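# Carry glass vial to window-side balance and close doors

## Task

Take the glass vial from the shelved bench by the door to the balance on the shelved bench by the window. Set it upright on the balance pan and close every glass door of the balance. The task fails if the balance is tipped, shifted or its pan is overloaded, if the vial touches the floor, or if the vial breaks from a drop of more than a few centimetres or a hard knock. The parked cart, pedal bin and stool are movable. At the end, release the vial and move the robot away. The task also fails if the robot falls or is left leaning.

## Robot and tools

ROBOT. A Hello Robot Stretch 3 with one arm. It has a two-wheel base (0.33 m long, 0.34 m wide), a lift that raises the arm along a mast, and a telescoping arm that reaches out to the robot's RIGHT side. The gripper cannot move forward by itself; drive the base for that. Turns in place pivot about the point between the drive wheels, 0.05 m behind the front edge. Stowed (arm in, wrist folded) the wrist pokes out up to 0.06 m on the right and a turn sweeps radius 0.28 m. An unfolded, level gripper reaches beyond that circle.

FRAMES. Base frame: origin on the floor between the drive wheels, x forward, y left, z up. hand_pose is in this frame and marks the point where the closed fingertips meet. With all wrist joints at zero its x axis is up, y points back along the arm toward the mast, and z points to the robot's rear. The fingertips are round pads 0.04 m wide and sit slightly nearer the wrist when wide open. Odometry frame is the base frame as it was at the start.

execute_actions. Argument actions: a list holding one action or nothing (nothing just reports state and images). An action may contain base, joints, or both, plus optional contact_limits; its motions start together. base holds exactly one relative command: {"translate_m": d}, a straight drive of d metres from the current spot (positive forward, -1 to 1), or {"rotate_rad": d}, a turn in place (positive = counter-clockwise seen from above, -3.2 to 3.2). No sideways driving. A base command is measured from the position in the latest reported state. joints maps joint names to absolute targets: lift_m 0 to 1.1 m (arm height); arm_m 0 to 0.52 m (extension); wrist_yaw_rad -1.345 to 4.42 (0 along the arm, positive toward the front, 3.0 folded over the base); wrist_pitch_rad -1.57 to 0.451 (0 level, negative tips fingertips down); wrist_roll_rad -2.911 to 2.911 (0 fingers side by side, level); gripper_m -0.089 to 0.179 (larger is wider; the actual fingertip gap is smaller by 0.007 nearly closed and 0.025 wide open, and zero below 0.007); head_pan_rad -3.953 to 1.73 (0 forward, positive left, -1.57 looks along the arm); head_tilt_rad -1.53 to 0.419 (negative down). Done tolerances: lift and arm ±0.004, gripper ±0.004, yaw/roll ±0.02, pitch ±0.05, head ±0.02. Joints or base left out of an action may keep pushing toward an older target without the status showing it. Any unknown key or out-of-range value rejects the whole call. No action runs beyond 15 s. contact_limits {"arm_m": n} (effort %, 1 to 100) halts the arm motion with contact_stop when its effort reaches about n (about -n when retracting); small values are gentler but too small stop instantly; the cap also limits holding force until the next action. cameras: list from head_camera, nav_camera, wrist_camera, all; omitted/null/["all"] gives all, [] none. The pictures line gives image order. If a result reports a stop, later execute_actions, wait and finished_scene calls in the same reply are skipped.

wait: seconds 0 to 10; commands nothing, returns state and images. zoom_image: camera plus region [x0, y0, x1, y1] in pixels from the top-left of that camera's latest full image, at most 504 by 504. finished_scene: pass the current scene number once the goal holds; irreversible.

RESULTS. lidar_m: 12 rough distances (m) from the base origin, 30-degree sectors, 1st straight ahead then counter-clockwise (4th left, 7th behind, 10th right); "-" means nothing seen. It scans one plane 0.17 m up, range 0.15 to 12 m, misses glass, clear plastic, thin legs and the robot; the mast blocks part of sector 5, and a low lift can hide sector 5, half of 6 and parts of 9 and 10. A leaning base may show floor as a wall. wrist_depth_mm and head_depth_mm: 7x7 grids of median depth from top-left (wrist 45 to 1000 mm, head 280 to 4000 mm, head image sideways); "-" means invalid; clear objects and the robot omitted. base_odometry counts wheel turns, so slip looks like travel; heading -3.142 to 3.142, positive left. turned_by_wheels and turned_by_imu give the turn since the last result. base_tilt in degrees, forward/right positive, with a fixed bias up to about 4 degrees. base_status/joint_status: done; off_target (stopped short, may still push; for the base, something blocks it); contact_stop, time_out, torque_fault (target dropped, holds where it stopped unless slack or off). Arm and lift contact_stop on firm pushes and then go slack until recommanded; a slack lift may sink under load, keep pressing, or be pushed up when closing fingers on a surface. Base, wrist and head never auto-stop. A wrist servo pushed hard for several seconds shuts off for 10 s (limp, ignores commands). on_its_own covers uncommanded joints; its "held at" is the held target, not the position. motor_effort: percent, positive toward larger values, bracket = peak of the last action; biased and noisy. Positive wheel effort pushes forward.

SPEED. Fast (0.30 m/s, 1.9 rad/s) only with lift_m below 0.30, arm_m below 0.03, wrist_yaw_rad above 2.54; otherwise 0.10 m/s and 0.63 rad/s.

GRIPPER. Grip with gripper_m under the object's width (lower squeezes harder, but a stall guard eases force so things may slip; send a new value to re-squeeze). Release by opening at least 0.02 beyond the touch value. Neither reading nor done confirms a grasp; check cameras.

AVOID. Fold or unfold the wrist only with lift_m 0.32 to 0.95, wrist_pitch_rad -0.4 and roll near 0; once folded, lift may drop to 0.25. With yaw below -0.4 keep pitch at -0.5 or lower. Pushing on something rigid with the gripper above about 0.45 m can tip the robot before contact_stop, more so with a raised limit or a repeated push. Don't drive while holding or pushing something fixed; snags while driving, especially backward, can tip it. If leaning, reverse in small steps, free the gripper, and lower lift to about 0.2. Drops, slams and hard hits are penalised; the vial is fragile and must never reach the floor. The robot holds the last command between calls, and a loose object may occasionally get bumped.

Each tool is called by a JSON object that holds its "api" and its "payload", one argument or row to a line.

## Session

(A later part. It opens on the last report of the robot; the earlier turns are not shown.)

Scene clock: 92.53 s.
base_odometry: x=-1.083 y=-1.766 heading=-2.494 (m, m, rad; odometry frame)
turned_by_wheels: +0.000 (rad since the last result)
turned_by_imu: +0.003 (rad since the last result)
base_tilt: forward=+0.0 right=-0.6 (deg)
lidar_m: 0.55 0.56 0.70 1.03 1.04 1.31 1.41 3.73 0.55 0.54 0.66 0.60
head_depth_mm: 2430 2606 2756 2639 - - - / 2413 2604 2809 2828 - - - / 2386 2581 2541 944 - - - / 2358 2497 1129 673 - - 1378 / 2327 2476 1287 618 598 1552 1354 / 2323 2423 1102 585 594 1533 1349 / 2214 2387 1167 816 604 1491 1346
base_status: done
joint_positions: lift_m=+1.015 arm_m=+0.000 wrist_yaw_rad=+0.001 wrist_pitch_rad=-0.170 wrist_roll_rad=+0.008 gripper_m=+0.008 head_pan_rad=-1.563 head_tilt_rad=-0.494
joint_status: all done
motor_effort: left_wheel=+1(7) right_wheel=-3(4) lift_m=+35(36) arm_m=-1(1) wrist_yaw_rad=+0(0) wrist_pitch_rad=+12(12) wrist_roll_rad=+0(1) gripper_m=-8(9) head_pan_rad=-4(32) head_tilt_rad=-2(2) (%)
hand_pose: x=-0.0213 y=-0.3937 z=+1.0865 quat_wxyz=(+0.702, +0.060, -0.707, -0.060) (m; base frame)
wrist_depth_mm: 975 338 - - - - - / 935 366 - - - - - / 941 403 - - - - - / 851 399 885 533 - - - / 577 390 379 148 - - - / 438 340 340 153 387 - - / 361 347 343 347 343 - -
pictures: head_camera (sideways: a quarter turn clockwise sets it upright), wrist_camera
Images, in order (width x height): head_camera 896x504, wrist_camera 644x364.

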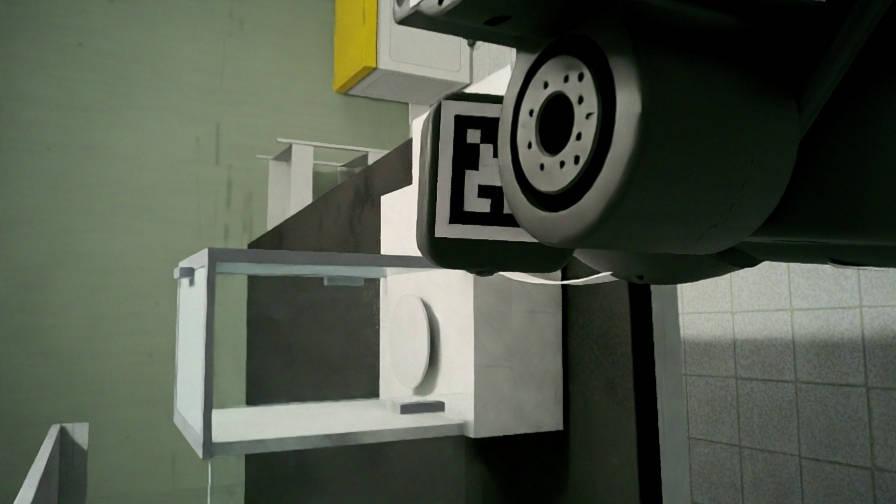

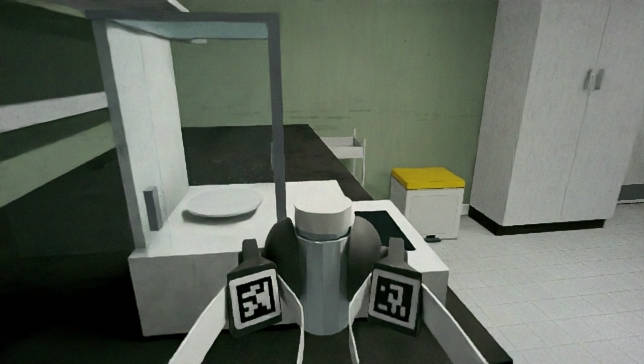

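{"api": "execute_actions", "payload": {
  "actions": [
    {"base":{"translate_m":0.107}}
  ],
  "cameras": []
}}

{"api": "execute_actions", "payload": {
  "actions": [
    {"joints":{"arm_m":0.13},"contact_limits":{"arm_m":10}}
  ],
  "cameras": ["wrist_camera","head_camera"]
}}

Scene clock: 95.70 s.
base_odometry: x=-1.168 y=-1.830 heading=-2.494 (m, m, rad; odometry frame)
turned_by_wheels: +0.000 (rad since the last result)
turned_by_imu: +0.001 (rad since the last result)
base_tilt: forward=-0.1 right=-0.7 (deg)
lidar_m: 0.45 0.45 0.57 1.05 1.06 1.32 1.51 3.92 0.57 1.94 0.57 0.48
head_depth_mm: 2415 2608 2774 763 - - - / 2391 2571 2712 671 - - - / 2354 2536 1224 723 - - - / 2353 2513 1305 660 - - 1382 / 2331 2484 1196 791 604 1506 1355 / 2228 2467 1274 822 609 1499 1353 / 1612 2270 1256 818 604 1354 1341
base_status: done
joint_positions: lift_m=+1.015 arm_m=+0.000 wrist_yaw_rad=+0.001 wrist_pitch_rad=-0.170 wrist_roll_rad=+0.008 gripper_m=+0.008 head_pan_rad=-1.563 head_tilt_rad=-0.494
joint_status: not commanded
motor_effort: left_wheel=+2(7) right_wheel=-2(2) lift_m=+35(35) arm_m=-1(1) wrist_yaw_rad=+0(0) wrist_pitch_rad=+11(12) wrist_roll_rad=-1(1) gripper_m=-9(9) head_pan_rad=-4(4) head_tilt_rad=-3(2) (%)
hand_pose: x=-0.0213 y=-0.3937 z=+1.0865 quat_wxyz=(+0.702, +0.060, -0.707, -0.060) (m; base frame)
wrist_depth_mm: 827 - - - - - - / 800 - - - - - - / 714 - - - - - - / 745 851 791 538 - - - / 584 585 554 147 367 - - / 440 444 453 153 362 380 - / 357 357 342 342 344 355 -
pictures: none
No camera images: the call's "cameras" was empty. Leave "cameras" out to get every camera's image.

Scene clock: 97.90 s.
base_odometry: x=-1.168 y=-1.830 heading=-2.494 (m, m, rad; odometry frame)
turned_by_wheels: +0.000 (rad since the last result)
turned_by_imu: +0.000 (rad since the last result)
base_tilt: forward=+0.0 right=-0.5 (deg)
lidar_m: 0.45 0.45 0.57 1.05 1.06 1.33 1.52 3.93 0.57 1.94 0.57 0.49
head_depth_mm: 2400 2607 - - - 682 762 / 2391 2566 - - - 1569 1367 / 2359 2520 1572 - - 1563 1367 / 2350 2508 1423 624 591 1510 1363 / 2317 2490 1196 791 606 1501 1355 / 2240 2473 1275 822 608 1498 1350 / 1619 2279 1260 816 603 1360 1340
base_status: not commanded
joint_positions: lift_m=+1.015 arm_m=+0.130 wrist_yaw_rad=+0.001 wrist_pitch_rad=-0.170 wrist_roll_rad=+0.008 gripper_m=+0.008 head_pan_rad=-1.563 head_tilt_rad=-0.494
joint_status: all done
motor_effort: left_wheel=+2(2) right_wheel=-3(3) lift_m=+35(35) arm_m=+3(2) wrist_yaw_rad=+0(1) wrist_pitch_rad=+12(12) wrist_roll_rad=-1(1) gripper_m=-10(9) head_pan_rad=-4(4) head_tilt_rad=-2(2) (%)
contact_limits: arm_m 10 (drawing in: default 17, maximum 29; extending or still: default 26, maximum 42)
hand_pose: x=-0.0214 y=-0.5232 z=+1.0865 quat_wxyz=(+0.702, +0.060, -0.707, -0.060) (m; base frame)
wrist_depth_mm: 831 - 311 - - - - / 845 - 308 - - - - / 739 - 287 - - - - / 775 838 277 858 848 - - / 591 578 267 148 366 - - / 437 448 212 152 216 306 - / 360 356 215 214 217 229 272
pictures: head_camera (sideways: a quarter turn clockwise sets it upright), wrist_camera
Images, in order (width x height): head_camera 896x504, wrist_camera 644x364.

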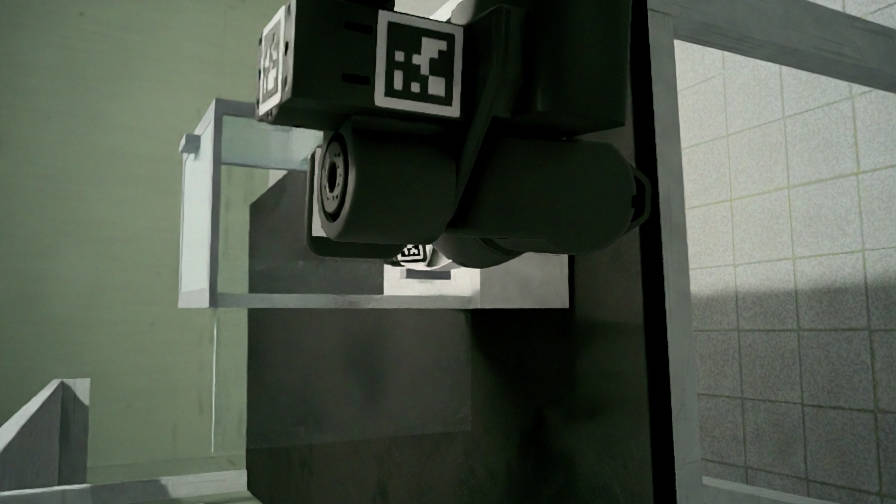

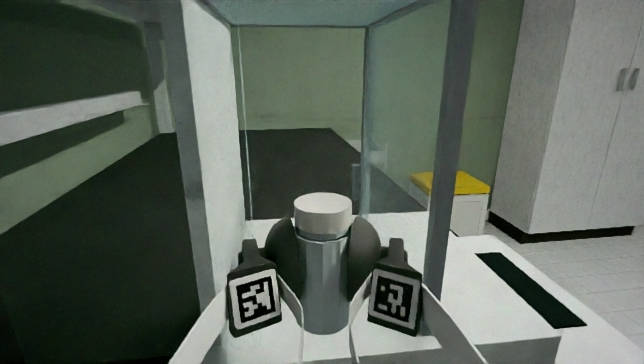

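{"api": "execute_actions", "payload": {
  "actions": [
    {"base":{"translate_m":-0.008},"joints":{"arm_m":0.225,"lift_m":1.0},"contact_limits":{"arm_m":10}}
  ],
  "cameras": ["wrist_camera"]
}}

Scene clock: 100.83 s.
base_odometry: x=-1.162 y=-1.825 heading=-2.494 (m, m, rad; odometry frame)
turned_by_wheels: +0.000 (rad since the last result)
turned_by_imu: +0.000 (rad since the last result)
base_tilt: forward=+0.1 right=-0.6 (deg)
lidar_m: 0.45 0.46 0.58 1.05 1.06 1.33 1.51 3.90 0.57 1.94 0.57 0.49
head_depth_mm: 2440 2625 - 709 609 670 755 / 2382 2572 - - 603 1575 1372 / 2368 2504 - - 599 1558 1370 / 2353 2510 1476 584 594 1515 1365 / 2323 2481 1197 751 596 1497 1356 / 2252 2449 1270 826 608 1492 1344 / 1622 2327 1258 818 604 1355 1345
base_status: done
joint_positions: lift_m=+1.000 arm_m=+0.225 wrist_yaw_rad=+0.001 wrist_pitch_rad=-0.170 wrist_roll_rad=+0.008 gripper_m=+0.008 head_pan_rad=-1.563 head_tilt_rad=-0.494
joint_status: all done
motor_effort: left_wheel=+2(5) right_wheel=-2(7) lift_m=+27(30) arm_m=+3(4) wrist_yaw_rad=-1(1) wrist_pitch_rad=+12(12) wrist_roll_rad=+0(1) gripper_m=-9(9) head_pan_rad=-4(4) head_tilt_rad=-2(2) (%)
contact_limits: arm_m 10 (drawing in: default 17, maximum 29; extending or still: default 26, maximum 42)
hand_pose: x=-0.0214 y=-0.6182 z=+1.0718 quat_wxyz=(+0.702, +0.060, -0.707, -0.060) (m; base frame)
wrist_depth_mm: 104 148 - - - - 81 / 103 146 - - - - 85 / 102 144 - - - - - / 101 142 732 796 - - - / 100 140 528 148 544 - - / 102 138 244 153 264 109 - / 102 136 184 178 196 111 256
pictures: wrist_camera
Images, in order (width x height): wrist_camera 644x364.

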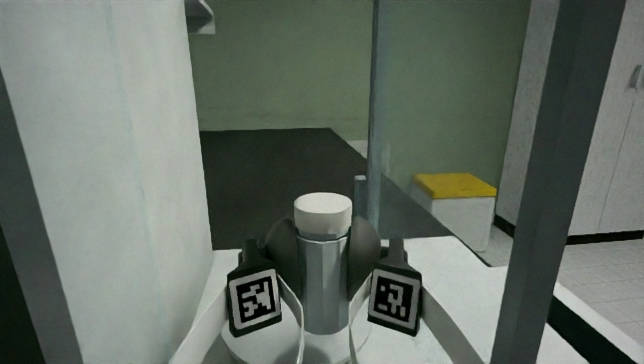

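{"api": "execute_actions", "payload": {
  "actions": [
    {"base":{"translate_m":0.007},"joints":{"arm_m":0.232,"lift_m":0.988},"contact_limits":{"arm_m":10}}
  ],
  "cameras": ["wrist_camera"]
}}

{"api": "execute_actions", "payload": {
  "actions": [
    {"joints":{"gripper_m":0.046}}
  ],
  "cameras": ["wrist_camera"]
}}

Scene clock: 103.57 s.
base_odometry: x=-1.167 y=-1.830 heading=-2.494 (m, m, rad; odometry frame)
turned_by_wheels: +0.000 (rad since the last result)
turned_by_imu: +0.000 (rad since the last result)
base_tilt: forward=-0.1 right=-0.4 (deg)
lidar_m: 0.45 0.45 0.57 1.05 1.06 1.33 1.51 3.93 0.57 1.94 0.57 0.49
head_depth_mm: 2427 2629 2782 685 608 681 759 / 2392 2564 - - 606 1572 1370 / 2376 2532 1574 - 598 1561 1367 / 2336 2533 1430 586 594 1519 1359 / 2331 2488 1280 789 606 1505 1359 / 2251 2471 1272 823 608 1503 1355 / 1614 2288 1251 817 604 1356 1339
base_status: done
joint_positions: lift_m=+0.988 arm_m=+0.232 wrist_yaw_rad=+0.001 wrist_pitch_rad=-0.170 wrist_roll_rad=+0.008 gripper_m=+0.008 head_pan_rad=-1.563 head_tilt_rad=-0.494
joint_status: all done
motor_effort: left_wheel=+2(7) right_wheel=-3(4) lift_m=+27(27) arm_m=+3(4) wrist_yaw_rad=-1(0) wrist_pitch_rad=+12(12) wrist_roll_rad=-1(1) gripper_m=-9(9) head_pan_rad=-3(4) head_tilt_rad=-2(2) (%)
contact_limits: arm_m 10 (drawing in: default 17, maximum 29; extending or still: default 26, maximum 42)
hand_pose: x=-0.0214 y=-0.6252 z=+1.0598 quat_wxyz=(+0.702, +0.060, -0.707, -0.060) (m; base frame)
wrist_depth_mm: 93 133 - - - - - / 92 131 - - - - 82 / 91 129 - - - - 82 / 90 127 699 748 - - 86 / 89 125 404 148 308 - 91 / 91 123 221 152 244 233 96 / 91 122 174 161 180 187 181
pictures: wrist_camera
Images, in order (width x height): wrist_camera 644x364.

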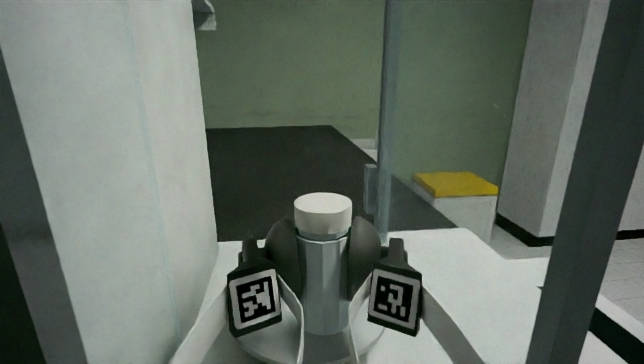

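Scene clock: 104.53 s.
base_odometry: x=-1.167 y=-1.830 heading=-2.494 (m, m, rad; odometry frame)
turned_by_wheels: +0.000 (rad since the last result)
turned_by_imu: +0.000 (rad since the last result)
base_tilt: forward=+0.0 right=-0.6 (deg)
lidar_m: 0.45 0.45 0.57 1.05 1.06 1.32 1.52 3.89 0.57 1.94 0.57 0.49
head_depth_mm: 2416 2619 2759 686 607 681 759 / 2412 2562 - - 605 1575 1378 / 2390 2543 1573 - 599 1560 1369 / 2352 2513 1422 582 595 1514 1358 / 2322 2507 1287 790 605 1505 1354 / 2238 2473 1271 825 608 1500 1349 / 1621 2306 1255 815 604 1348 1339
base_status: not commanded
joint_positions: lift_m=+0.988 arm_m=+0.232 wrist_yaw_rad=-0.004 wrist_pitch_rad=-0.170 wrist_roll_rad=+0.008 gripper_m=+0.046 head_pan_rad=-1.563 head_tilt_rad=-0.494
joint_status: all done
motor_effort: left_wheel=+1(2) right_wheel=+0(2) lift_m=+27(26) arm_m=+3(3) wrist_yaw_rad=+3(3) wrist_pitch_rad=+12(12) wrist_roll_rad=-1(1) gripper_m=+1(80) head_pan_rad=-3(4) head_tilt_rad=-2(2) (%)
hand_pose: x=-0.0225 y=-0.6252 z=+1.0598 quat_wxyz=(+0.702, +0.059, -0.707, -0.062) (m; base frame)
wrist_depth_mm: 95 137 - - - - - / 95 135 - - - - 81 / 93 132 - - - - 82 / 92 131 693 771 - - 86 / 91 129 288 162 306 - 93 / 93 127 197 154 - 230 269 / 93 116 174 162 180 177 219
pictures: wrist_camera
Images, in order (width x height): wrist_camera 644x364.

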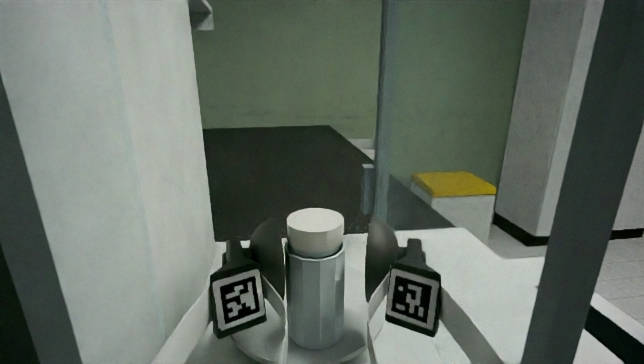

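{"api": "execute_actions", "payload": {
  "actions": [
    {"joints":{"arm_m":0.06},"contact_limits":{"arm_m":6}}
  ],
  "cameras": ["wrist_camera"]
}}

{"api": "execute_actions", "payload": {
  "actions": [
    {"base":{"translate_m":0.1},"joints":{"gripper_m":0,"wrist_pitch_rad":0,"lift_m":0.953}}
  ],
  "cameras": []
}}

{"api": "execute_actions", "payload": {
  "actions": [
    {"joints":{"arm_m":0.13},"contact_limits":{"arm_m":7}}
  ],
  "cameras": ["wrist_camera"]
}}

{"api": "execute_actions", "payload": {
  "actions": [
    {"base":{"translate_m":-0.09}}
  ],
  "cameras": ["wrist_camera"]
}}

Scene clock: 108.13 s.
base_odometry: x=-1.167 y=-1.830 heading=-2.494 (m, m, rad; odometry frame)
turned_by_wheels: +0.000 (rad since the last result)
turned_by_imu: +0.000 (rad since the last result)
base_tilt: forward=+0.0 right=-0.4 (deg)
lidar_m: 0.45 0.45 0.57 1.05 1.06 1.33 1.51 3.90 0.57 1.93 0.57 0.48
head_depth_mm: 2420 2643 2802 - 581 680 758 / 2394 2560 2727 - 570 1569 1372 / 2368 2508 1425 - 557 1564 1362 / 2345 2512 1412 573 590 1508 1354 / 2332 2467 1280 788 605 1508 1354 / 2235 2441 1267 819 608 1501 1346 / 1620 2287 1254 812 603 1356 1338
base_status: not commanded
joint_positions: lift_m=+0.988 arm_m=+0.174 wrist_yaw_rad=-0.005 wrist_pitch_rad=-0.167 wrist_roll_rad=+0.007 gripper_m=+0.046 head_pan_rad=-1.563 head_tilt_rad=-0.495
joint_status: arm_m contact_stop (moved -0.058 of -0.172)
on_its_own: arm_m is slack since a contact_stop, until your next command for it (your +0.060 is given up)
motor_effort: left_wheel=+1(4) right_wheel=-3(7) lift_m=+30(30) arm_m=+1(7) wrist_yaw_rad=+3(4) wrist_pitch_rad=+11(12) wrist_roll_rad=+0(0) gripper_m=+1(2) head_pan_rad=-4(4) head_tilt_rad=-2(3) (%)
contact_limits: arm_m 6 (drawing in: default 17, maximum 29; extending or still: default 26, maximum 42)
hand_pose: x=-0.0226 y=-0.5674 z=+1.0603 quat_wxyz=(+0.702, +0.058, -0.707, -0.061) (m; base frame)
wrist_depth_mm: 857 134 - - - - - / 838 135 - - - - - / 817 146 - - - - - / 768 161 648 660 - - - / 519 466 254 218 330 389 - / 396 362 135 223 - 225 - / 322 318 181 188 182 189 196
pictures: wrist_camera
Images, in order (width x height): wrist_camera 644x364.

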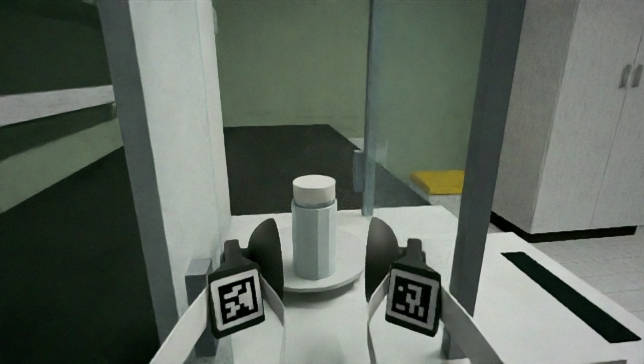

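not run: a stop came earlier in this reply.

not run: a stop came earlier in this reply.

not run: a stop came earlier in this reply.

Snagged; close the fingers first.

{"api": "execute_actions", "payload": {
  "actions": [
    {"joints":{"arm_m":0.178,"gripper_m":0.0}}
  ],
  "cameras": []
}}

{"api": "execute_actions", "payload": {
  "actions": [
    {"joints":{"arm_m":0.06},"contact_limits":{"arm_m":6}}
  ],
  "cameras": []
}}

{"api": "execute_actions", "payload": {
  "actions": [
    {"base":{"translate_m":0.11},"joints":{"wrist_pitch_rad":0,"lift_m":0.953}}
  ],
  "cameras": []
}}

{"api": "execute_actions", "payload": {
  "actions": [
    {"joints":{"arm_m":0.13},"contact_limits":{"arm_m":7}}
  ],
  "cameras": ["wrist_camera"]
}}

{"api": "execute_actions", "payload": {
  "actions": [
    {"base":{"translate_m":-0.1}}
  ],
  "cameras": ["wrist_camera"]
}}

Scene clock: 110.77 s.
base_odometry: x=-1.167 y=-1.830 heading=-2.494 (m, m, rad; odometry frame)
turned_by_wheels: +0.000 (rad since the last result)
turned_by_imu: +0.000 (rad since the last result)
base_tilt: forward=-0.1 right=-0.6 (deg)
lidar_m: 0.45 0.45 0.57 1.05 1.06 1.33 1.52 3.90 0.57 1.94 0.57 0.49
head_depth_mm: 2420 2603 2795 719 583 681 759 / 2392 2550 2727 - 570 1568 1370 / 2356 2499 1439 - 567 1568 1369 / 2359 2499 1418 590 590 1514 1355 / 2322 2473 1280 789 606 1503 1352 / 2243 2448 1272 821 608 1496 1354 / 1619 2292 1252 814 603 1356 1336
base_status: not commanded
joint_positions: lift_m=+0.988 arm_m=+0.178 wrist_yaw_rad=-0.002 wrist_pitch_rad=-0.167 wrist_roll_rad=+0.007 gripper_m=+0.000 head_pan_rad=-1.563 head_tilt_rad=-0.495
joint_status: all done
motor_effort: left_wheel=+1(1) right_wheel=-2(3) lift_m=+29(29) arm_m=+3(1) wrist_yaw_rad=+1(3) wrist_pitch_rad=+11(10) wrist_roll_rad=+0(0) gripper_m=-3(80) head_pan_rad=-3(3) head_tilt_rad=-2(2) (%)
hand_pose: x=-0.0220 y=-0.5713 z=+1.0603 quat_wxyz=(+0.702, +0.058, -0.707, -0.060) (m; base frame)
wrist_depth_mm: 863 122 - - - - - / 827 133 - - - - - / 843 146 - - - - - / 760 159 657 655 - - - / 526 158 261 268 308 346 - / 400 366 218 - 236 224 - / 322 311 171 184 182 190 196
pictures: none
No camera images: the call's "cameras" was empty. Leave "cameras" out to get every camera's image.

Scene clock: 112.90 s.
base_odometry: x=-1.167 y=-1.830 heading=-2.494 (m, m, rad; odometry frame)
turned_by_wheels: +0.000 (rad since the last result)
turned_by_imu: +0.000 (rad since the last result)
base_tilt: forward=-0.1 right=-0.6 (deg)
lidar_m: 0.45 0.45 0.57 1.05 1.06 1.32 1.51 3.91 0.57 1.94 0.57 0.49
head_depth_mm: 2424 2625 2792 - - - - / 2388 2551 2726 666 - - 1307 / 2357 2521 1219 702 - - 1298 / 2348 2507 1302 621 - 1515 1326 / 2336 2477 1287 788 606 1507 1357 / 2233 2452 1268 823 607 1494 1354 / 1618 2298 1252 814 604 1353 1339
base_status: not commanded
joint_positions: lift_m=+0.988 arm_m=+0.060 wrist_yaw_rad=-0.001 wrist_pitch_rad=-0.168 wrist_roll_rad=+0.007 gripper_m=+0.000 head_pan_rad=-1.563 head_tilt_rad=-0.495
joint_status: all done
motor_effort: left_wheel=+1(1) right_wheel=-2(2) lift_m=+30(29) arm_m=-1(2) wrist_yaw_rad=+1(1) wrist_pitch_rad=+11(11) wrist_roll_rad=+0(0) gripper_m=-2(3) head_pan_rad=-4(3) head_tilt_rad=-1(2) (%)
contact_limits: arm_m 6 (drawing in: default 17, maximum 29; extending or still: default 26, maximum 42)
hand_pose: x=-0.0218 y=-0.4539 z=+1.0603 quat_wxyz=(+0.702, +0.059, -0.707, -0.060) (m; base frame)
wrist_depth_mm: 850 - 382 - - - - / 803 - - - - - - / 786 - - - - - - / 735 773 650 374 447 - - / 525 533 332 329 308 388 - / 396 402 371 - 283 302 - / 323 323 299 289 298 309 320
pictures: none
No camera images: the call's "cameras" was empty. Leave "cameras" out to get every camera's image.

Scene clock: 114.97 s.
base_odometry: x=-1.255 y=-1.896 heading=-2.494 (m, m, rad; odometry frame)
turned_by_wheels: +0.000 (rad since the last result)
turned_by_imu: +0.001 (rad since the last result)
base_tilt: forward=+0.0 right=-0.5 (deg)
lidar_m: 0.34 0.34 0.43 0.90 1.07 1.34 1.62 3.92 0.62 1.63 0.51 0.37
head_depth_mm: 2395 2552 2737 638 - - - / 2366 2549 1339 620 - - - / 2364 2481 592 629 - - - / 2329 2520 1303 883 - 1550 1361 / 366 2507 1287 827 611 587 1354 / 362 2471 1268 822 608 577 1352 / 358 1701 1257 815 604 568 1281
base_status: done
joint_positions: lift_m=+0.953 arm_m=+0.060 wrist_yaw_rad=-0.001 wrist_pitch_rad=-0.023 wrist_roll_rad=+0.007 gripper_m=+0.000 head_pan_rad=-1.563 head_tilt_rad=-0.495
joint_status: all done
motor_effort: left_wheel=+0(6) right_wheel=-2(3) lift_m=+26(27) arm_m=-2(1) wrist_yaw_rad=+1(1) wrist_pitch_rad=+14(15) wrist_roll_rad=+0(0) gripper_m=-3(3) head_pan_rad=-3(4) head_tilt_rad=-2(2) (%)
hand_pose: x=-0.0218 y=-0.4609 z=+1.0619 quat_wxyz=(+0.705, +0.008, -0.709, -0.009) (m; base frame)
wrist_depth_mm: 648 805 919 - - - - / 634 - - - - - - / 596 972 - - - - - / 596 957 - 958 - - - / 604 696 692 697 322 379 - / 475 463 473 - 260 267 274 / 359 356 352 334 259 269 279
pictures: none
No camera images: the call's "cameras" was empty. Leave "cameras" out to get every camera's image.

Scene clock: 116.67 s.
base_odometry: x=-1.255 y=-1.896 heading=-2.494 (m, m, rad; odometry frame)
turned_by_wheels: +0.000 (rad since the last result)
turned_by_imu: +0.000 (rad since the last result)
base_tilt: forward=+0.0 right=-0.7 (deg)
lidar_m: 0.34 0.34 0.43 0.90 1.07 1.35 1.62 3.97 0.62 1.63 0.51 0.37
head_depth_mm: 2415 2552 2754 716 - - 1380 / 2373 2532 1346 671 - - 1375 / 2365 2472 593 664 - 1529 1369 / 2327 2533 1310 881 592 1517 1361 / 367 2484 1286 829 612 587 1356 / 363 2483 1273 822 607 577 1356 / 359 1700 1259 816 605 568 1275
base_status: not commanded
joint_positions: lift_m=+0.953 arm_m=+0.129 wrist_yaw_rad=+0.003 wrist_pitch_rad=-0.023 wrist_roll_rad=+0.007 gripper_m=+0.000 head_pan_rad=-1.563 head_tilt_rad=-0.495
joint_status: all done
motor_effort: left_wheel=+1(1) right_wheel=-2(2) lift_m=+26(27) arm_m=+6(6) wrist_yaw_rad=-2(2) wrist_pitch_rad=+14(13) wrist_roll_rad=+0(0) gripper_m=-2(2) head_pan_rad=-4(3) head_tilt_rad=-2(2) (%)
contact_limits: arm_m 7 (drawing in: default 17, maximum 29; extending or still: default 26, maximum 42)
hand_pose: x=-0.0208 y=-0.5300 z=+1.0619 quat_wxyz=(+0.705, +0.009, -0.709, -0.008) (m; base frame)
wrist_depth_mm: 643 788 915 - 206 - - / 653 - - - - - - / 581 973 - - - - - / 607 977 - - 274 - - / 613 673 689 682 216 344 - / 469 468 466 - 194 258 241 / 353 353 355 339 194 193 199
pictures: wrist_camera
Images, in order (width x height): wrist_camera 644x364.

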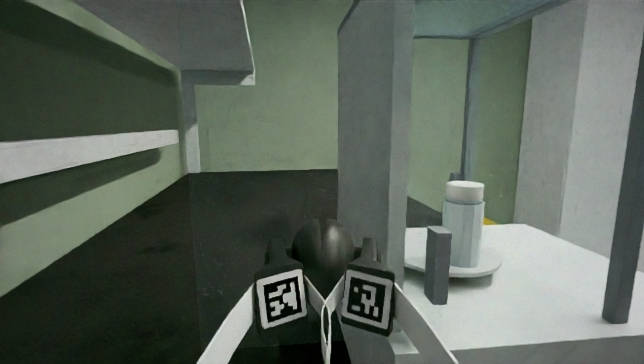

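Scene clock: 118.93 s.
base_odometry: x=-1.175 y=-1.836 heading=-2.494 (m, m, rad; odometry frame)
turned_by_wheels: +0.000 (rad since the last result)
turned_by_imu: +0.000 (rad since the last result)
base_tilt: forward=+0.0 right=-0.4 (deg)
lidar_m: 0.44 0.44 0.56 1.05 1.06 1.33 1.52 3.85 0.58 1.93 0.56 0.47
head_depth_mm: 2415 2613 2780 2561 - - 763 / 2392 2551 2468 - - - 1374 / 2369 2534 1314 703 - 1515 1365 / 2356 2478 1303 654 590 1512 1362 / 2319 2483 1195 790 605 1507 1349 / 2236 2461 1271 821 607 1500 1349 / 1077 1844 1252 813 603 1353 1317
base_status: done
joint_positions: lift_m=+0.953 arm_m=+0.130 wrist_yaw_rad=+0.009 wrist_pitch_rad=-0.023 wrist_roll_rad=+0.007 gripper_m=+0.000 head_pan_rad=-1.563 head_tilt_rad=-0.495
joint_status: not commanded
motor_effort: left_wheel=+2(5) right_wheel=-3(8) lift_m=+27(26) arm_m=+4(6) wrist_yaw_rad=-6(7) wrist_pitch_rad=+14(14) wrist_roll_rad=+0(0) gripper_m=-3(3) head_pan_rad=-3(3) head_tilt_rad=-2(2) (%)
hand_pose: x=-0.0192 y=-0.5303 z=+1.0619 quat_wxyz=(+0.705, +0.012, -0.709, -0.005) (m; base frame)
wrist_depth_mm: 747 820 285 - - - - / 817 - 278 - - - - / 725 - 270 - - - - / 796 - 973 - - - - / 680 676 348 308 378 - - / 460 472 253 - 259 255 - / 351 355 196 187 193 199 216
pictures: wrist_camera
Images, in order (width x height): wrist_camera 644x364.

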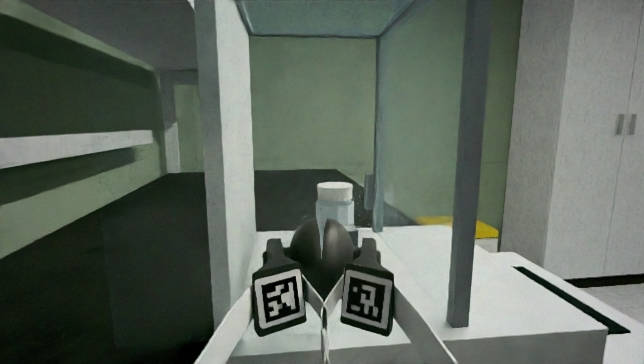

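{"api": "execute_actions", "payload": {
  "actions": [
    {"base":{"translate_m":-0.043}}
  ],
  "cameras": ["wrist_camera"]
}}

Scene clock: 121.03 s.
base_odometry: x=-1.141 y=-1.810 heading=-2.494 (m, m, rad; odometry frame)
turned_by_wheels: +0.000 (rad since the last result)
turned_by_imu: +0.000 (rad since the last result)
base_tilt: forward=+0.1 right=-0.5 (deg)
lidar_m: 0.48 0.49 0.61 1.04 1.06 1.32 1.48 3.83 0.56 1.94 0.59 0.52
head_depth_mm: 2411 2623 2786 2572 - - 1281 / 2393 2591 2807 - - - 1275 / 2360 2499 1135 703 - 1523 1367 / 2340 2498 1303 619 592 1553 1363 / 2335 2444 1191 618 591 1500 1360 / 2266 2470 1274 820 607 1497 1349 / 1625 2381 1254 815 603 1487 1347
base_status: done
joint_positions: lift_m=+0.953 arm_m=+0.130 wrist_yaw_rad=+0.004 wrist_pitch_rad=-0.023 wrist_roll_rad=+0.007 gripper_m=+0.000 head_pan_rad=-1.563 head_tilt_rad=-0.495
joint_status: not commanded
motor_effort: left_wheel=+2(4) right_wheel=-3(8) lift_m=+27(26) arm_m=+3(3) wrist_yaw_rad=-2(6) wrist_pitch_rad=+14(14) wrist_roll_rad=+0(0) gripper_m=-3(3) head_pan_rad=-3(3) head_tilt_rad=-3(2) (%)
hand_pose: x=-0.0205 y=-0.5304 z=+1.0619 quat_wxyz=(+0.705, +0.010, -0.709, -0.007) (m; base frame)
wrist_depth_mm: 790 201 - - - - - / 866 201 - - - - - / 811 221 - - - - - / 876 218 - - - - - / 691 242 318 378 742 - - / 469 240 257 - 255 337 - / 357 204 196 194 197 204 270
pictures: wrist_camera
Images, in order (width x height): wrist_camera 644x364.

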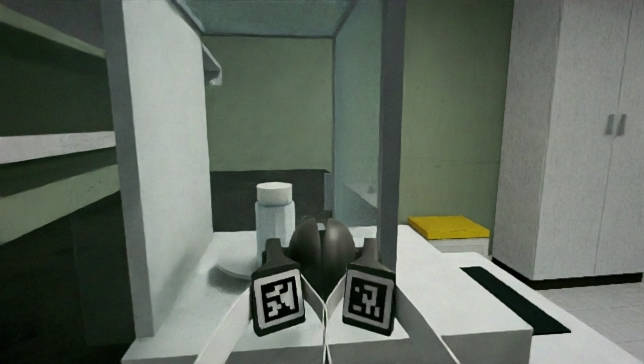

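{"api": "execute_actions", "payload": {
  "actions": [
    {"joints":{"arm_m":0.09}}
  ],
  "cameras": []
}}

{"api": "execute_actions", "payload": {
  "actions": [
    {"base":{"translate_m":0.06}}
  ],
  "cameras": ["wrist_camera"]
}}

{"api": "execute_actions", "payload": {
  "actions": [
    {"joints":{"arm_m":0.137},"contact_limits":{"arm_m":7}}
  ],
  "cameras": ["wrist_camera"]
}}

{"api": "execute_actions", "payload": {
  "actions": [
    {"base":{"translate_m":-0.06}}
  ],
  "cameras": ["wrist_camera"]
}}

Scene clock: 123.97 s.
base_odometry: x=-1.141 y=-1.810 heading=-2.494 (m, m, rad; odometry frame)
turned_by_wheels: +0.000 (rad since the last result)
turned_by_imu: +0.000 (rad since the last result)
base_tilt: forward=-0.1 right=-0.6 (deg)
lidar_m: 0.48 0.49 0.61 1.04 1.05 1.32 1.48 3.87 0.56 1.94 0.59 0.52
head_depth_mm: 2402 2619 2747 2574 - - 1278 / 2380 2593 2813 706 - - 1041 / 2383 2495 1133 696 - - 1328 / 2354 2522 1305 620 - 1551 1325 / 2341 2449 1188 618 592 1506 1354 / 2268 2468 1270 820 608 1499 1348 / 1632 2390 1250 815 604 1492 1343
base_status: not commanded
joint_positions: lift_m=+0.953 arm_m=+0.090 wrist_yaw_rad=+0.002 wrist_pitch_rad=-0.023 wrist_roll_rad=+0.007 gripper_m=+0.000 head_pan_rad=-1.563 head_tilt_rad=-0.495
joint_status: all done
motor_effort: left_wheel=+1(2) right_wheel=-2(4) lift_m=+26(27) arm_m=-2(3) wrist_yaw_rad=-1(2) wrist_pitch_rad=+14(13) wrist_roll_rad=+0(0) gripper_m=-2(3) head_pan_rad=-3(3) head_tilt_rad=-2(2) (%)
hand_pose: x=-0.0210 y=-0.4909 z=+1.0620 quat_wxyz=(+0.705, +0.009, -0.709, -0.008) (m; base frame)
wrist_depth_mm: 776 642 - - - - - / 881 - - - - - - / 799 - - - - - - / 847 - 381 - - - - / 696 640 312 298 418 - - / 476 442 256 - 256 333 - / 356 340 222 231 240 254 -
pictures: none
No camera images: the call's "cameras" was empty. Leave "cameras" out to get every camera's image.

Scene clock: 125.50 s.
base_odometry: x=-1.189 y=-1.846 heading=-2.494 (m, m, rad; odometry frame)
turned_by_wheels: +0.000 (rad since the last result)
turned_by_imu: +0.000 (rad since the last result)
base_tilt: forward=-0.2 right=-0.5 (deg)
lidar_m: 0.42 0.42 0.53 1.05 1.06 1.33 1.54 3.88 0.58 1.94 0.55 0.46
head_depth_mm: 2417 2593 2780 743 - - 791 / 2381 2543 1228 665 - - 1301 / 2363 2524 1321 628 - - 1327 / 2350 2500 1121 662 - 1507 1328 / 2322 2503 1287 830 610 1503 1351 / 1659 2449 1269 823 606 1500 1347 / 371 1803 1256 813 604 583 1310
base_status: done
joint_positions: lift_m=+0.953 arm_m=+0.090 wrist_yaw_rad=+0.002 wrist_pitch_rad=-0.023 wrist_roll_rad=+0.007 gripper_m=+0.000 head_pan_rad=-1.563 head_tilt_rad=-0.495
joint_status: not commanded
motor_effort: left_wheel=+0(5) right_wheel=+0(2) lift_m=+27(27) arm_m=-2(2) wrist_yaw_rad=-1(1) wrist_pitch_rad=+13(13) wrist_roll_rad=+0(0) gripper_m=-3(2) head_pan_rad=-4(3) head_tilt_rad=-2(1) (%)
hand_pose: x=-0.0210 y=-0.4909 z=+1.0620 quat_wxyz=(+0.705, +0.009, -0.709, -0.008) (m; base frame)
wrist_depth_mm: 701 805 803 - - - - / 796 - - - - - - / 700 - - - - - - / 760 - - - - - - / 681 673 626 360 317 - - / 466 464 464 - 259 256 - / 352 353 339 226 233 243 257
pictures: wrist_camera
Images, in order (width x height): wrist_camera 644x364.

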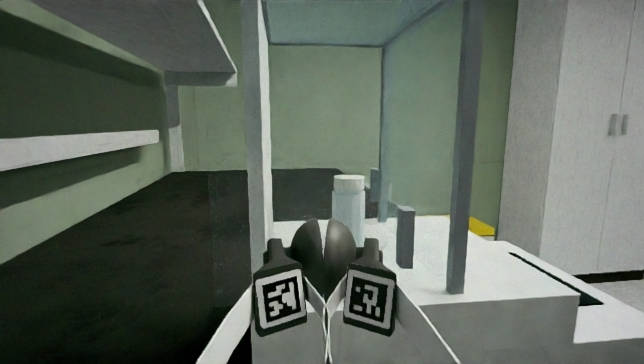

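Scene clock: 126.93 s.
base_odometry: x=-1.189 y=-1.846 heading=-2.494 (m, m, rad; odometry frame)
turned_by_wheels: +0.000 (rad since the last result)
turned_by_imu: +0.000 (rad since the last result)
base_tilt: forward=-0.2 right=-0.4 (deg)
lidar_m: 0.42 0.43 0.53 1.05 1.06 1.33 1.54 3.89 0.58 1.94 0.55 0.46
head_depth_mm: 2421 2606 2789 2550 - - 783 / 2390 2544 1231 - - 1550 1373 / 2387 2553 1319 - - 1564 1365 / 2340 2510 1122 665 593 1536 1361 / 2318 2514 1283 831 610 1505 1352 / 1649 2457 1272 822 608 1496 1348 / 371 1814 1252 816 603 583 1309
base_status: not commanded
joint_positions: lift_m=+0.953 arm_m=+0.137 wrist_yaw_rad=+0.002 wrist_pitch_rad=-0.023 wrist_roll_rad=+0.007 gripper_m=+0.000 head_pan_rad=-1.563 head_tilt_rad=-0.495
joint_status: all done
motor_effort: left_wheel=+1(1) right_wheel=-1(2) lift_m=+27(26) arm_m=+5(6) wrist_yaw_rad=-1(1) wrist_pitch_rad=+13(13) wrist_roll_rad=+0(0) gripper_m=-2(2) head_pan_rad=-4(4) head_tilt_rad=-2(2) (%)
contact_limits: arm_m 7 (drawing in: default 17, maximum 29; extending or still: default 26, maximum 42)
hand_pose: x=-0.0209 y=-0.5371 z=+1.0620 quat_wxyz=(+0.705, +0.009, -0.709, -0.008) (m; base frame)
wrist_depth_mm: 725 790 736 - - - - / 786 - - - - - - / 712 - - - - - - / 768 - - - - - - / 698 693 633 376 373 - - / 472 467 451 - 255 241 - / 356 353 323 186 195 193 199
pictures: wrist_camera
Images, in order (width x height): wrist_camera 644x364.

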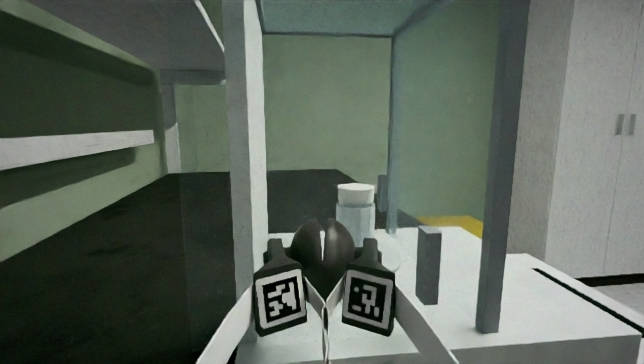

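Scene clock: 128.47 s.
base_odometry: x=-1.141 y=-1.810 heading=-2.493 (m, m, rad; odometry frame)
turned_by_wheels: +0.000 (rad since the last result)
turned_by_imu: +0.000 (rad since the last result)
base_tilt: forward=-0.1 right=-0.5 (deg)
lidar_m: 0.48 0.49 0.61 1.04 1.05 1.32 1.48 3.88 0.56 1.94 0.59 0.52
head_depth_mm: 2402 2620 2774 2585 - 695 1277 / 2412 2584 2784 - - 1526 1273 / 2357 2499 1136 - - 1560 1369 / 2342 2504 1300 620 591 1558 1365 / 2329 2464 1191 617 592 1500 1357 / 2278 2447 1269 823 608 1495 1351 / 1621 2375 1257 815 603 1485 1339
base_status: done
joint_positions: lift_m=+0.953 arm_m=+0.137 wrist_yaw_rad=+0.008 wrist_pitch_rad=-0.023 wrist_roll_rad=+0.007 gripper_m=+0.000 head_pan_rad=-1.563 head_tilt_rad=-0.495
joint_status: not commanded
motor_effort: left_wheel=+2(5) right_wheel=-4(7) lift_m=+26(26) arm_m=+3(5) wrist_yaw_rad=-5(6) wrist_pitch_rad=+14(13) wrist_roll_rad=+0(0) gripper_m=-3(2) head_pan_rad=-3(4) head_tilt_rad=-2(2) (%)
hand_pose: x=-0.0195 y=-0.5373 z=+1.0620 quat_wxyz=(+0.705, +0.011, -0.709, -0.006) (m; base frame)
wrist_depth_mm: 803 183 - - - - - / 883 197 - - - - - / 816 196 - - - - - / 868 217 - - - - - / 692 214 318 345 377 - - / 476 230 259 - 258 336 - / 357 206 196 186 196 198 267
pictures: wrist_camera
Images, in order (width x height): wrist_camera 644x364.

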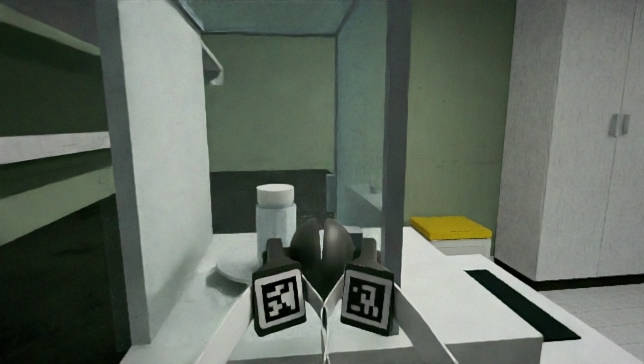

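{"api": "execute_actions", "payload": {
  "actions": [
    {"base":{"translate_m":-0.016},"joints":{"arm_m":0.142},"contact_limits":{"arm_m":7}}
  ],
  "cameras": ["wrist_camera"]
}}

{"api": "execute_actions", "payload": {
  "actions": [
    {"base":{"translate_m":0.015},"joints":{"arm_m":0.0,"lift_m":0.93}}
  ],
  "cameras": ["wrist_camera","head_camera"]
}}

Scene clock: 131.83 s.
base_odometry: x=-1.128 y=-1.800 heading=-2.493 (m, m, rad; odometry frame)
turned_by_wheels: +0.000 (rad since the last result)
turned_by_imu: +0.001 (rad since the last result)
base_tilt: forward=+0.1 right=-0.6 (deg)
lidar_m: 0.49 0.50 0.63 1.04 1.05 1.32 1.46 3.81 0.55 1.94 0.60 0.54
head_depth_mm: 2417 2636 2764 2587 - 702 1311 / 2390 2590 2812 - - 1521 783 / 2376 2512 1217 - - 1569 1363 / 2363 2509 1300 620 592 1554 1357 / 2324 2466 1193 608 594 1506 1360 / 2291 2439 1177 784 606 1501 1349 / 1636 2396 1253 814 603 1489 1339
base_status: done
joint_positions: lift_m=+0.953 arm_m=+0.142 wrist_yaw_rad=+0.013 wrist_pitch_rad=-0.022 wrist_roll_rad=+0.007 gripper_m=+0.000 head_pan_rad=-1.563 head_tilt_rad=-0.495
joint_status: all done
motor_effort: left_wheel=+4(5) right_wheel=-7(10) lift_m=+26(26) arm_m=+4(5) wrist_yaw_rad=-9(8) wrist_pitch_rad=+14(13) wrist_roll_rad=+0(0) gripper_m=-3(4) head_pan_rad=-3(3) head_tilt_rad=-2(1) (%)
contact_limits: arm_m 7 (drawing in: default 17, maximum 29; extending or still: default 26, maximum 42)
hand_pose: x=-0.0180 y=-0.5423 z=+1.0620 quat_wxyz=(+0.705, +0.013, -0.709, -0.004) (m; base frame)
wrist_depth_mm: 725 217 - - - - - / 799 214 - - - - - / 772 212 - - - - - / 817 210 - - - - - / 682 208 322 755 - - - / 475 207 241 - 255 365 - / 359 191 195 188 192 202 -
pictures: wrist_camera
Images, in order (width x height): wrist_camera 644x364.

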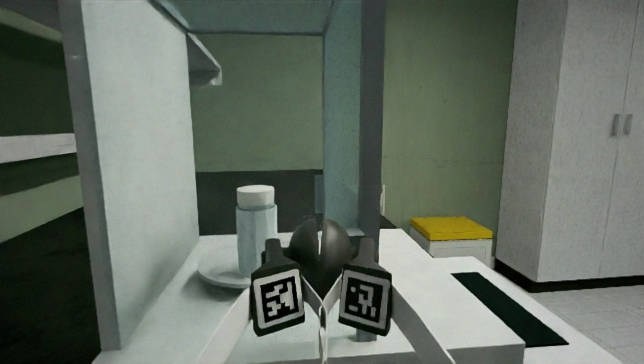

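Scene clock: 134.13 s.
base_odometry: x=-1.140 y=-1.809 heading=-2.493 (m, m, rad; odometry frame)
turned_by_wheels: +0.000 (rad since the last result)
turned_by_imu: +0.000 (rad since the last result)
base_tilt: forward=-0.2 right=-0.5 (deg)
lidar_m: 0.48 0.49 0.61 1.04 1.05 1.33 1.48 3.91 0.56 1.94 0.59 0.52
head_depth_mm: 2421 2602 2789 762 613 643 - / 2398 2604 2808 635 608 1561 - / 2354 2531 1142 598 603 - - / 2353 2521 1307 619 596 - - / 2322 2440 1109 618 590 1507 1356 / 2270 2461 1266 820 609 1493 1346 / 1625 2388 1256 814 604 1484 1340
base_status: done
joint_positions: lift_m=+0.930 arm_m=+0.000 wrist_yaw_rad=+0.001 wrist_pitch_rad=-0.019 wrist_roll_rad=+0.007 gripper_m=+0.000 head_pan_rad=-1.563 head_tilt_rad=-0.495
joint_status: all done
motor_effort: left_wheel=+0(9) right_wheel=-2(1) lift_m=+27(27) arm_m=-2(1) wrist_yaw_rad=+0(10) wrist_pitch_rad=+11(13) wrist_roll_rad=+0(0) gripper_m=-2(3) head_pan_rad=-4(3) head_tilt_rad=-2(1) (%)
hand_pose: x=-0.0212 y=-0.4010 z=+1.0400 quat_wxyz=(+0.705, +0.007, -0.709, -0.006) (m; base frame)
wrist_depth_mm: 778 839 - - - - - / 876 - - - - - - / 763 - - - - - - / 845 - 433 379 - - - / 631 619 318 351 347 - - / 424 431 312 - 336 346 - / 322 319 309 316 320 320 -
pictures: head_camera (sideways: a quarter turn clockwise sets it upright), wrist_camera
Images, in order (width x height): head_camera 896x504, wrist_camera 644x364.

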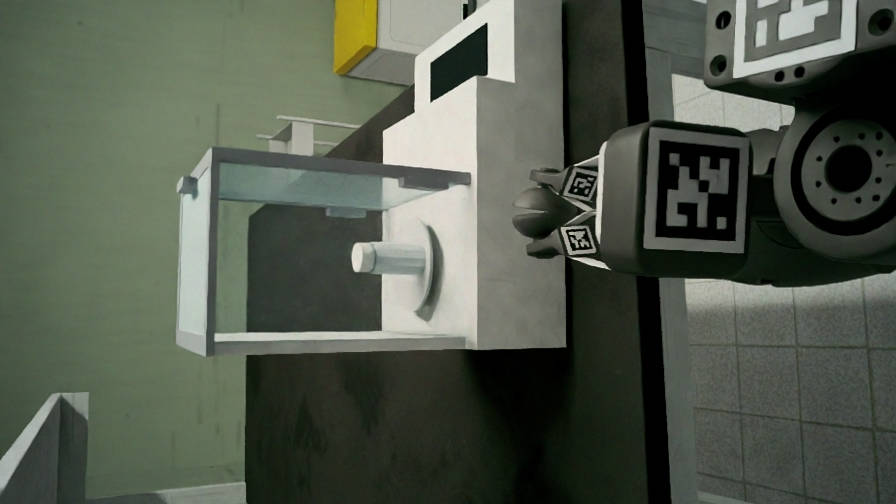

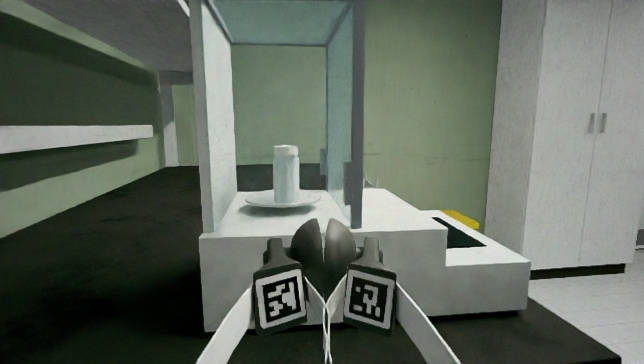

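{"api": "zoom_image", "payload": {
  "camera": "head_camera",
  "region": [160,120,500,420]
}}

Region (160, 120, 500, 420) of head_camera's 896x504 image, scaled by 1.482, with more detail than that image has; it fills the top 445 rows of this view, and the rest is white.

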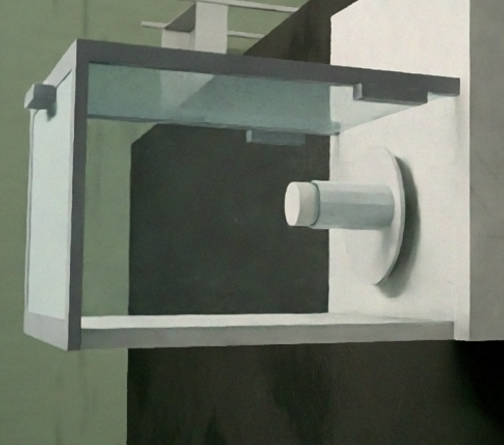

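{"api": "finished_scene", "payload": {
  "scene": 2
}}

The scene is finished: the task was done.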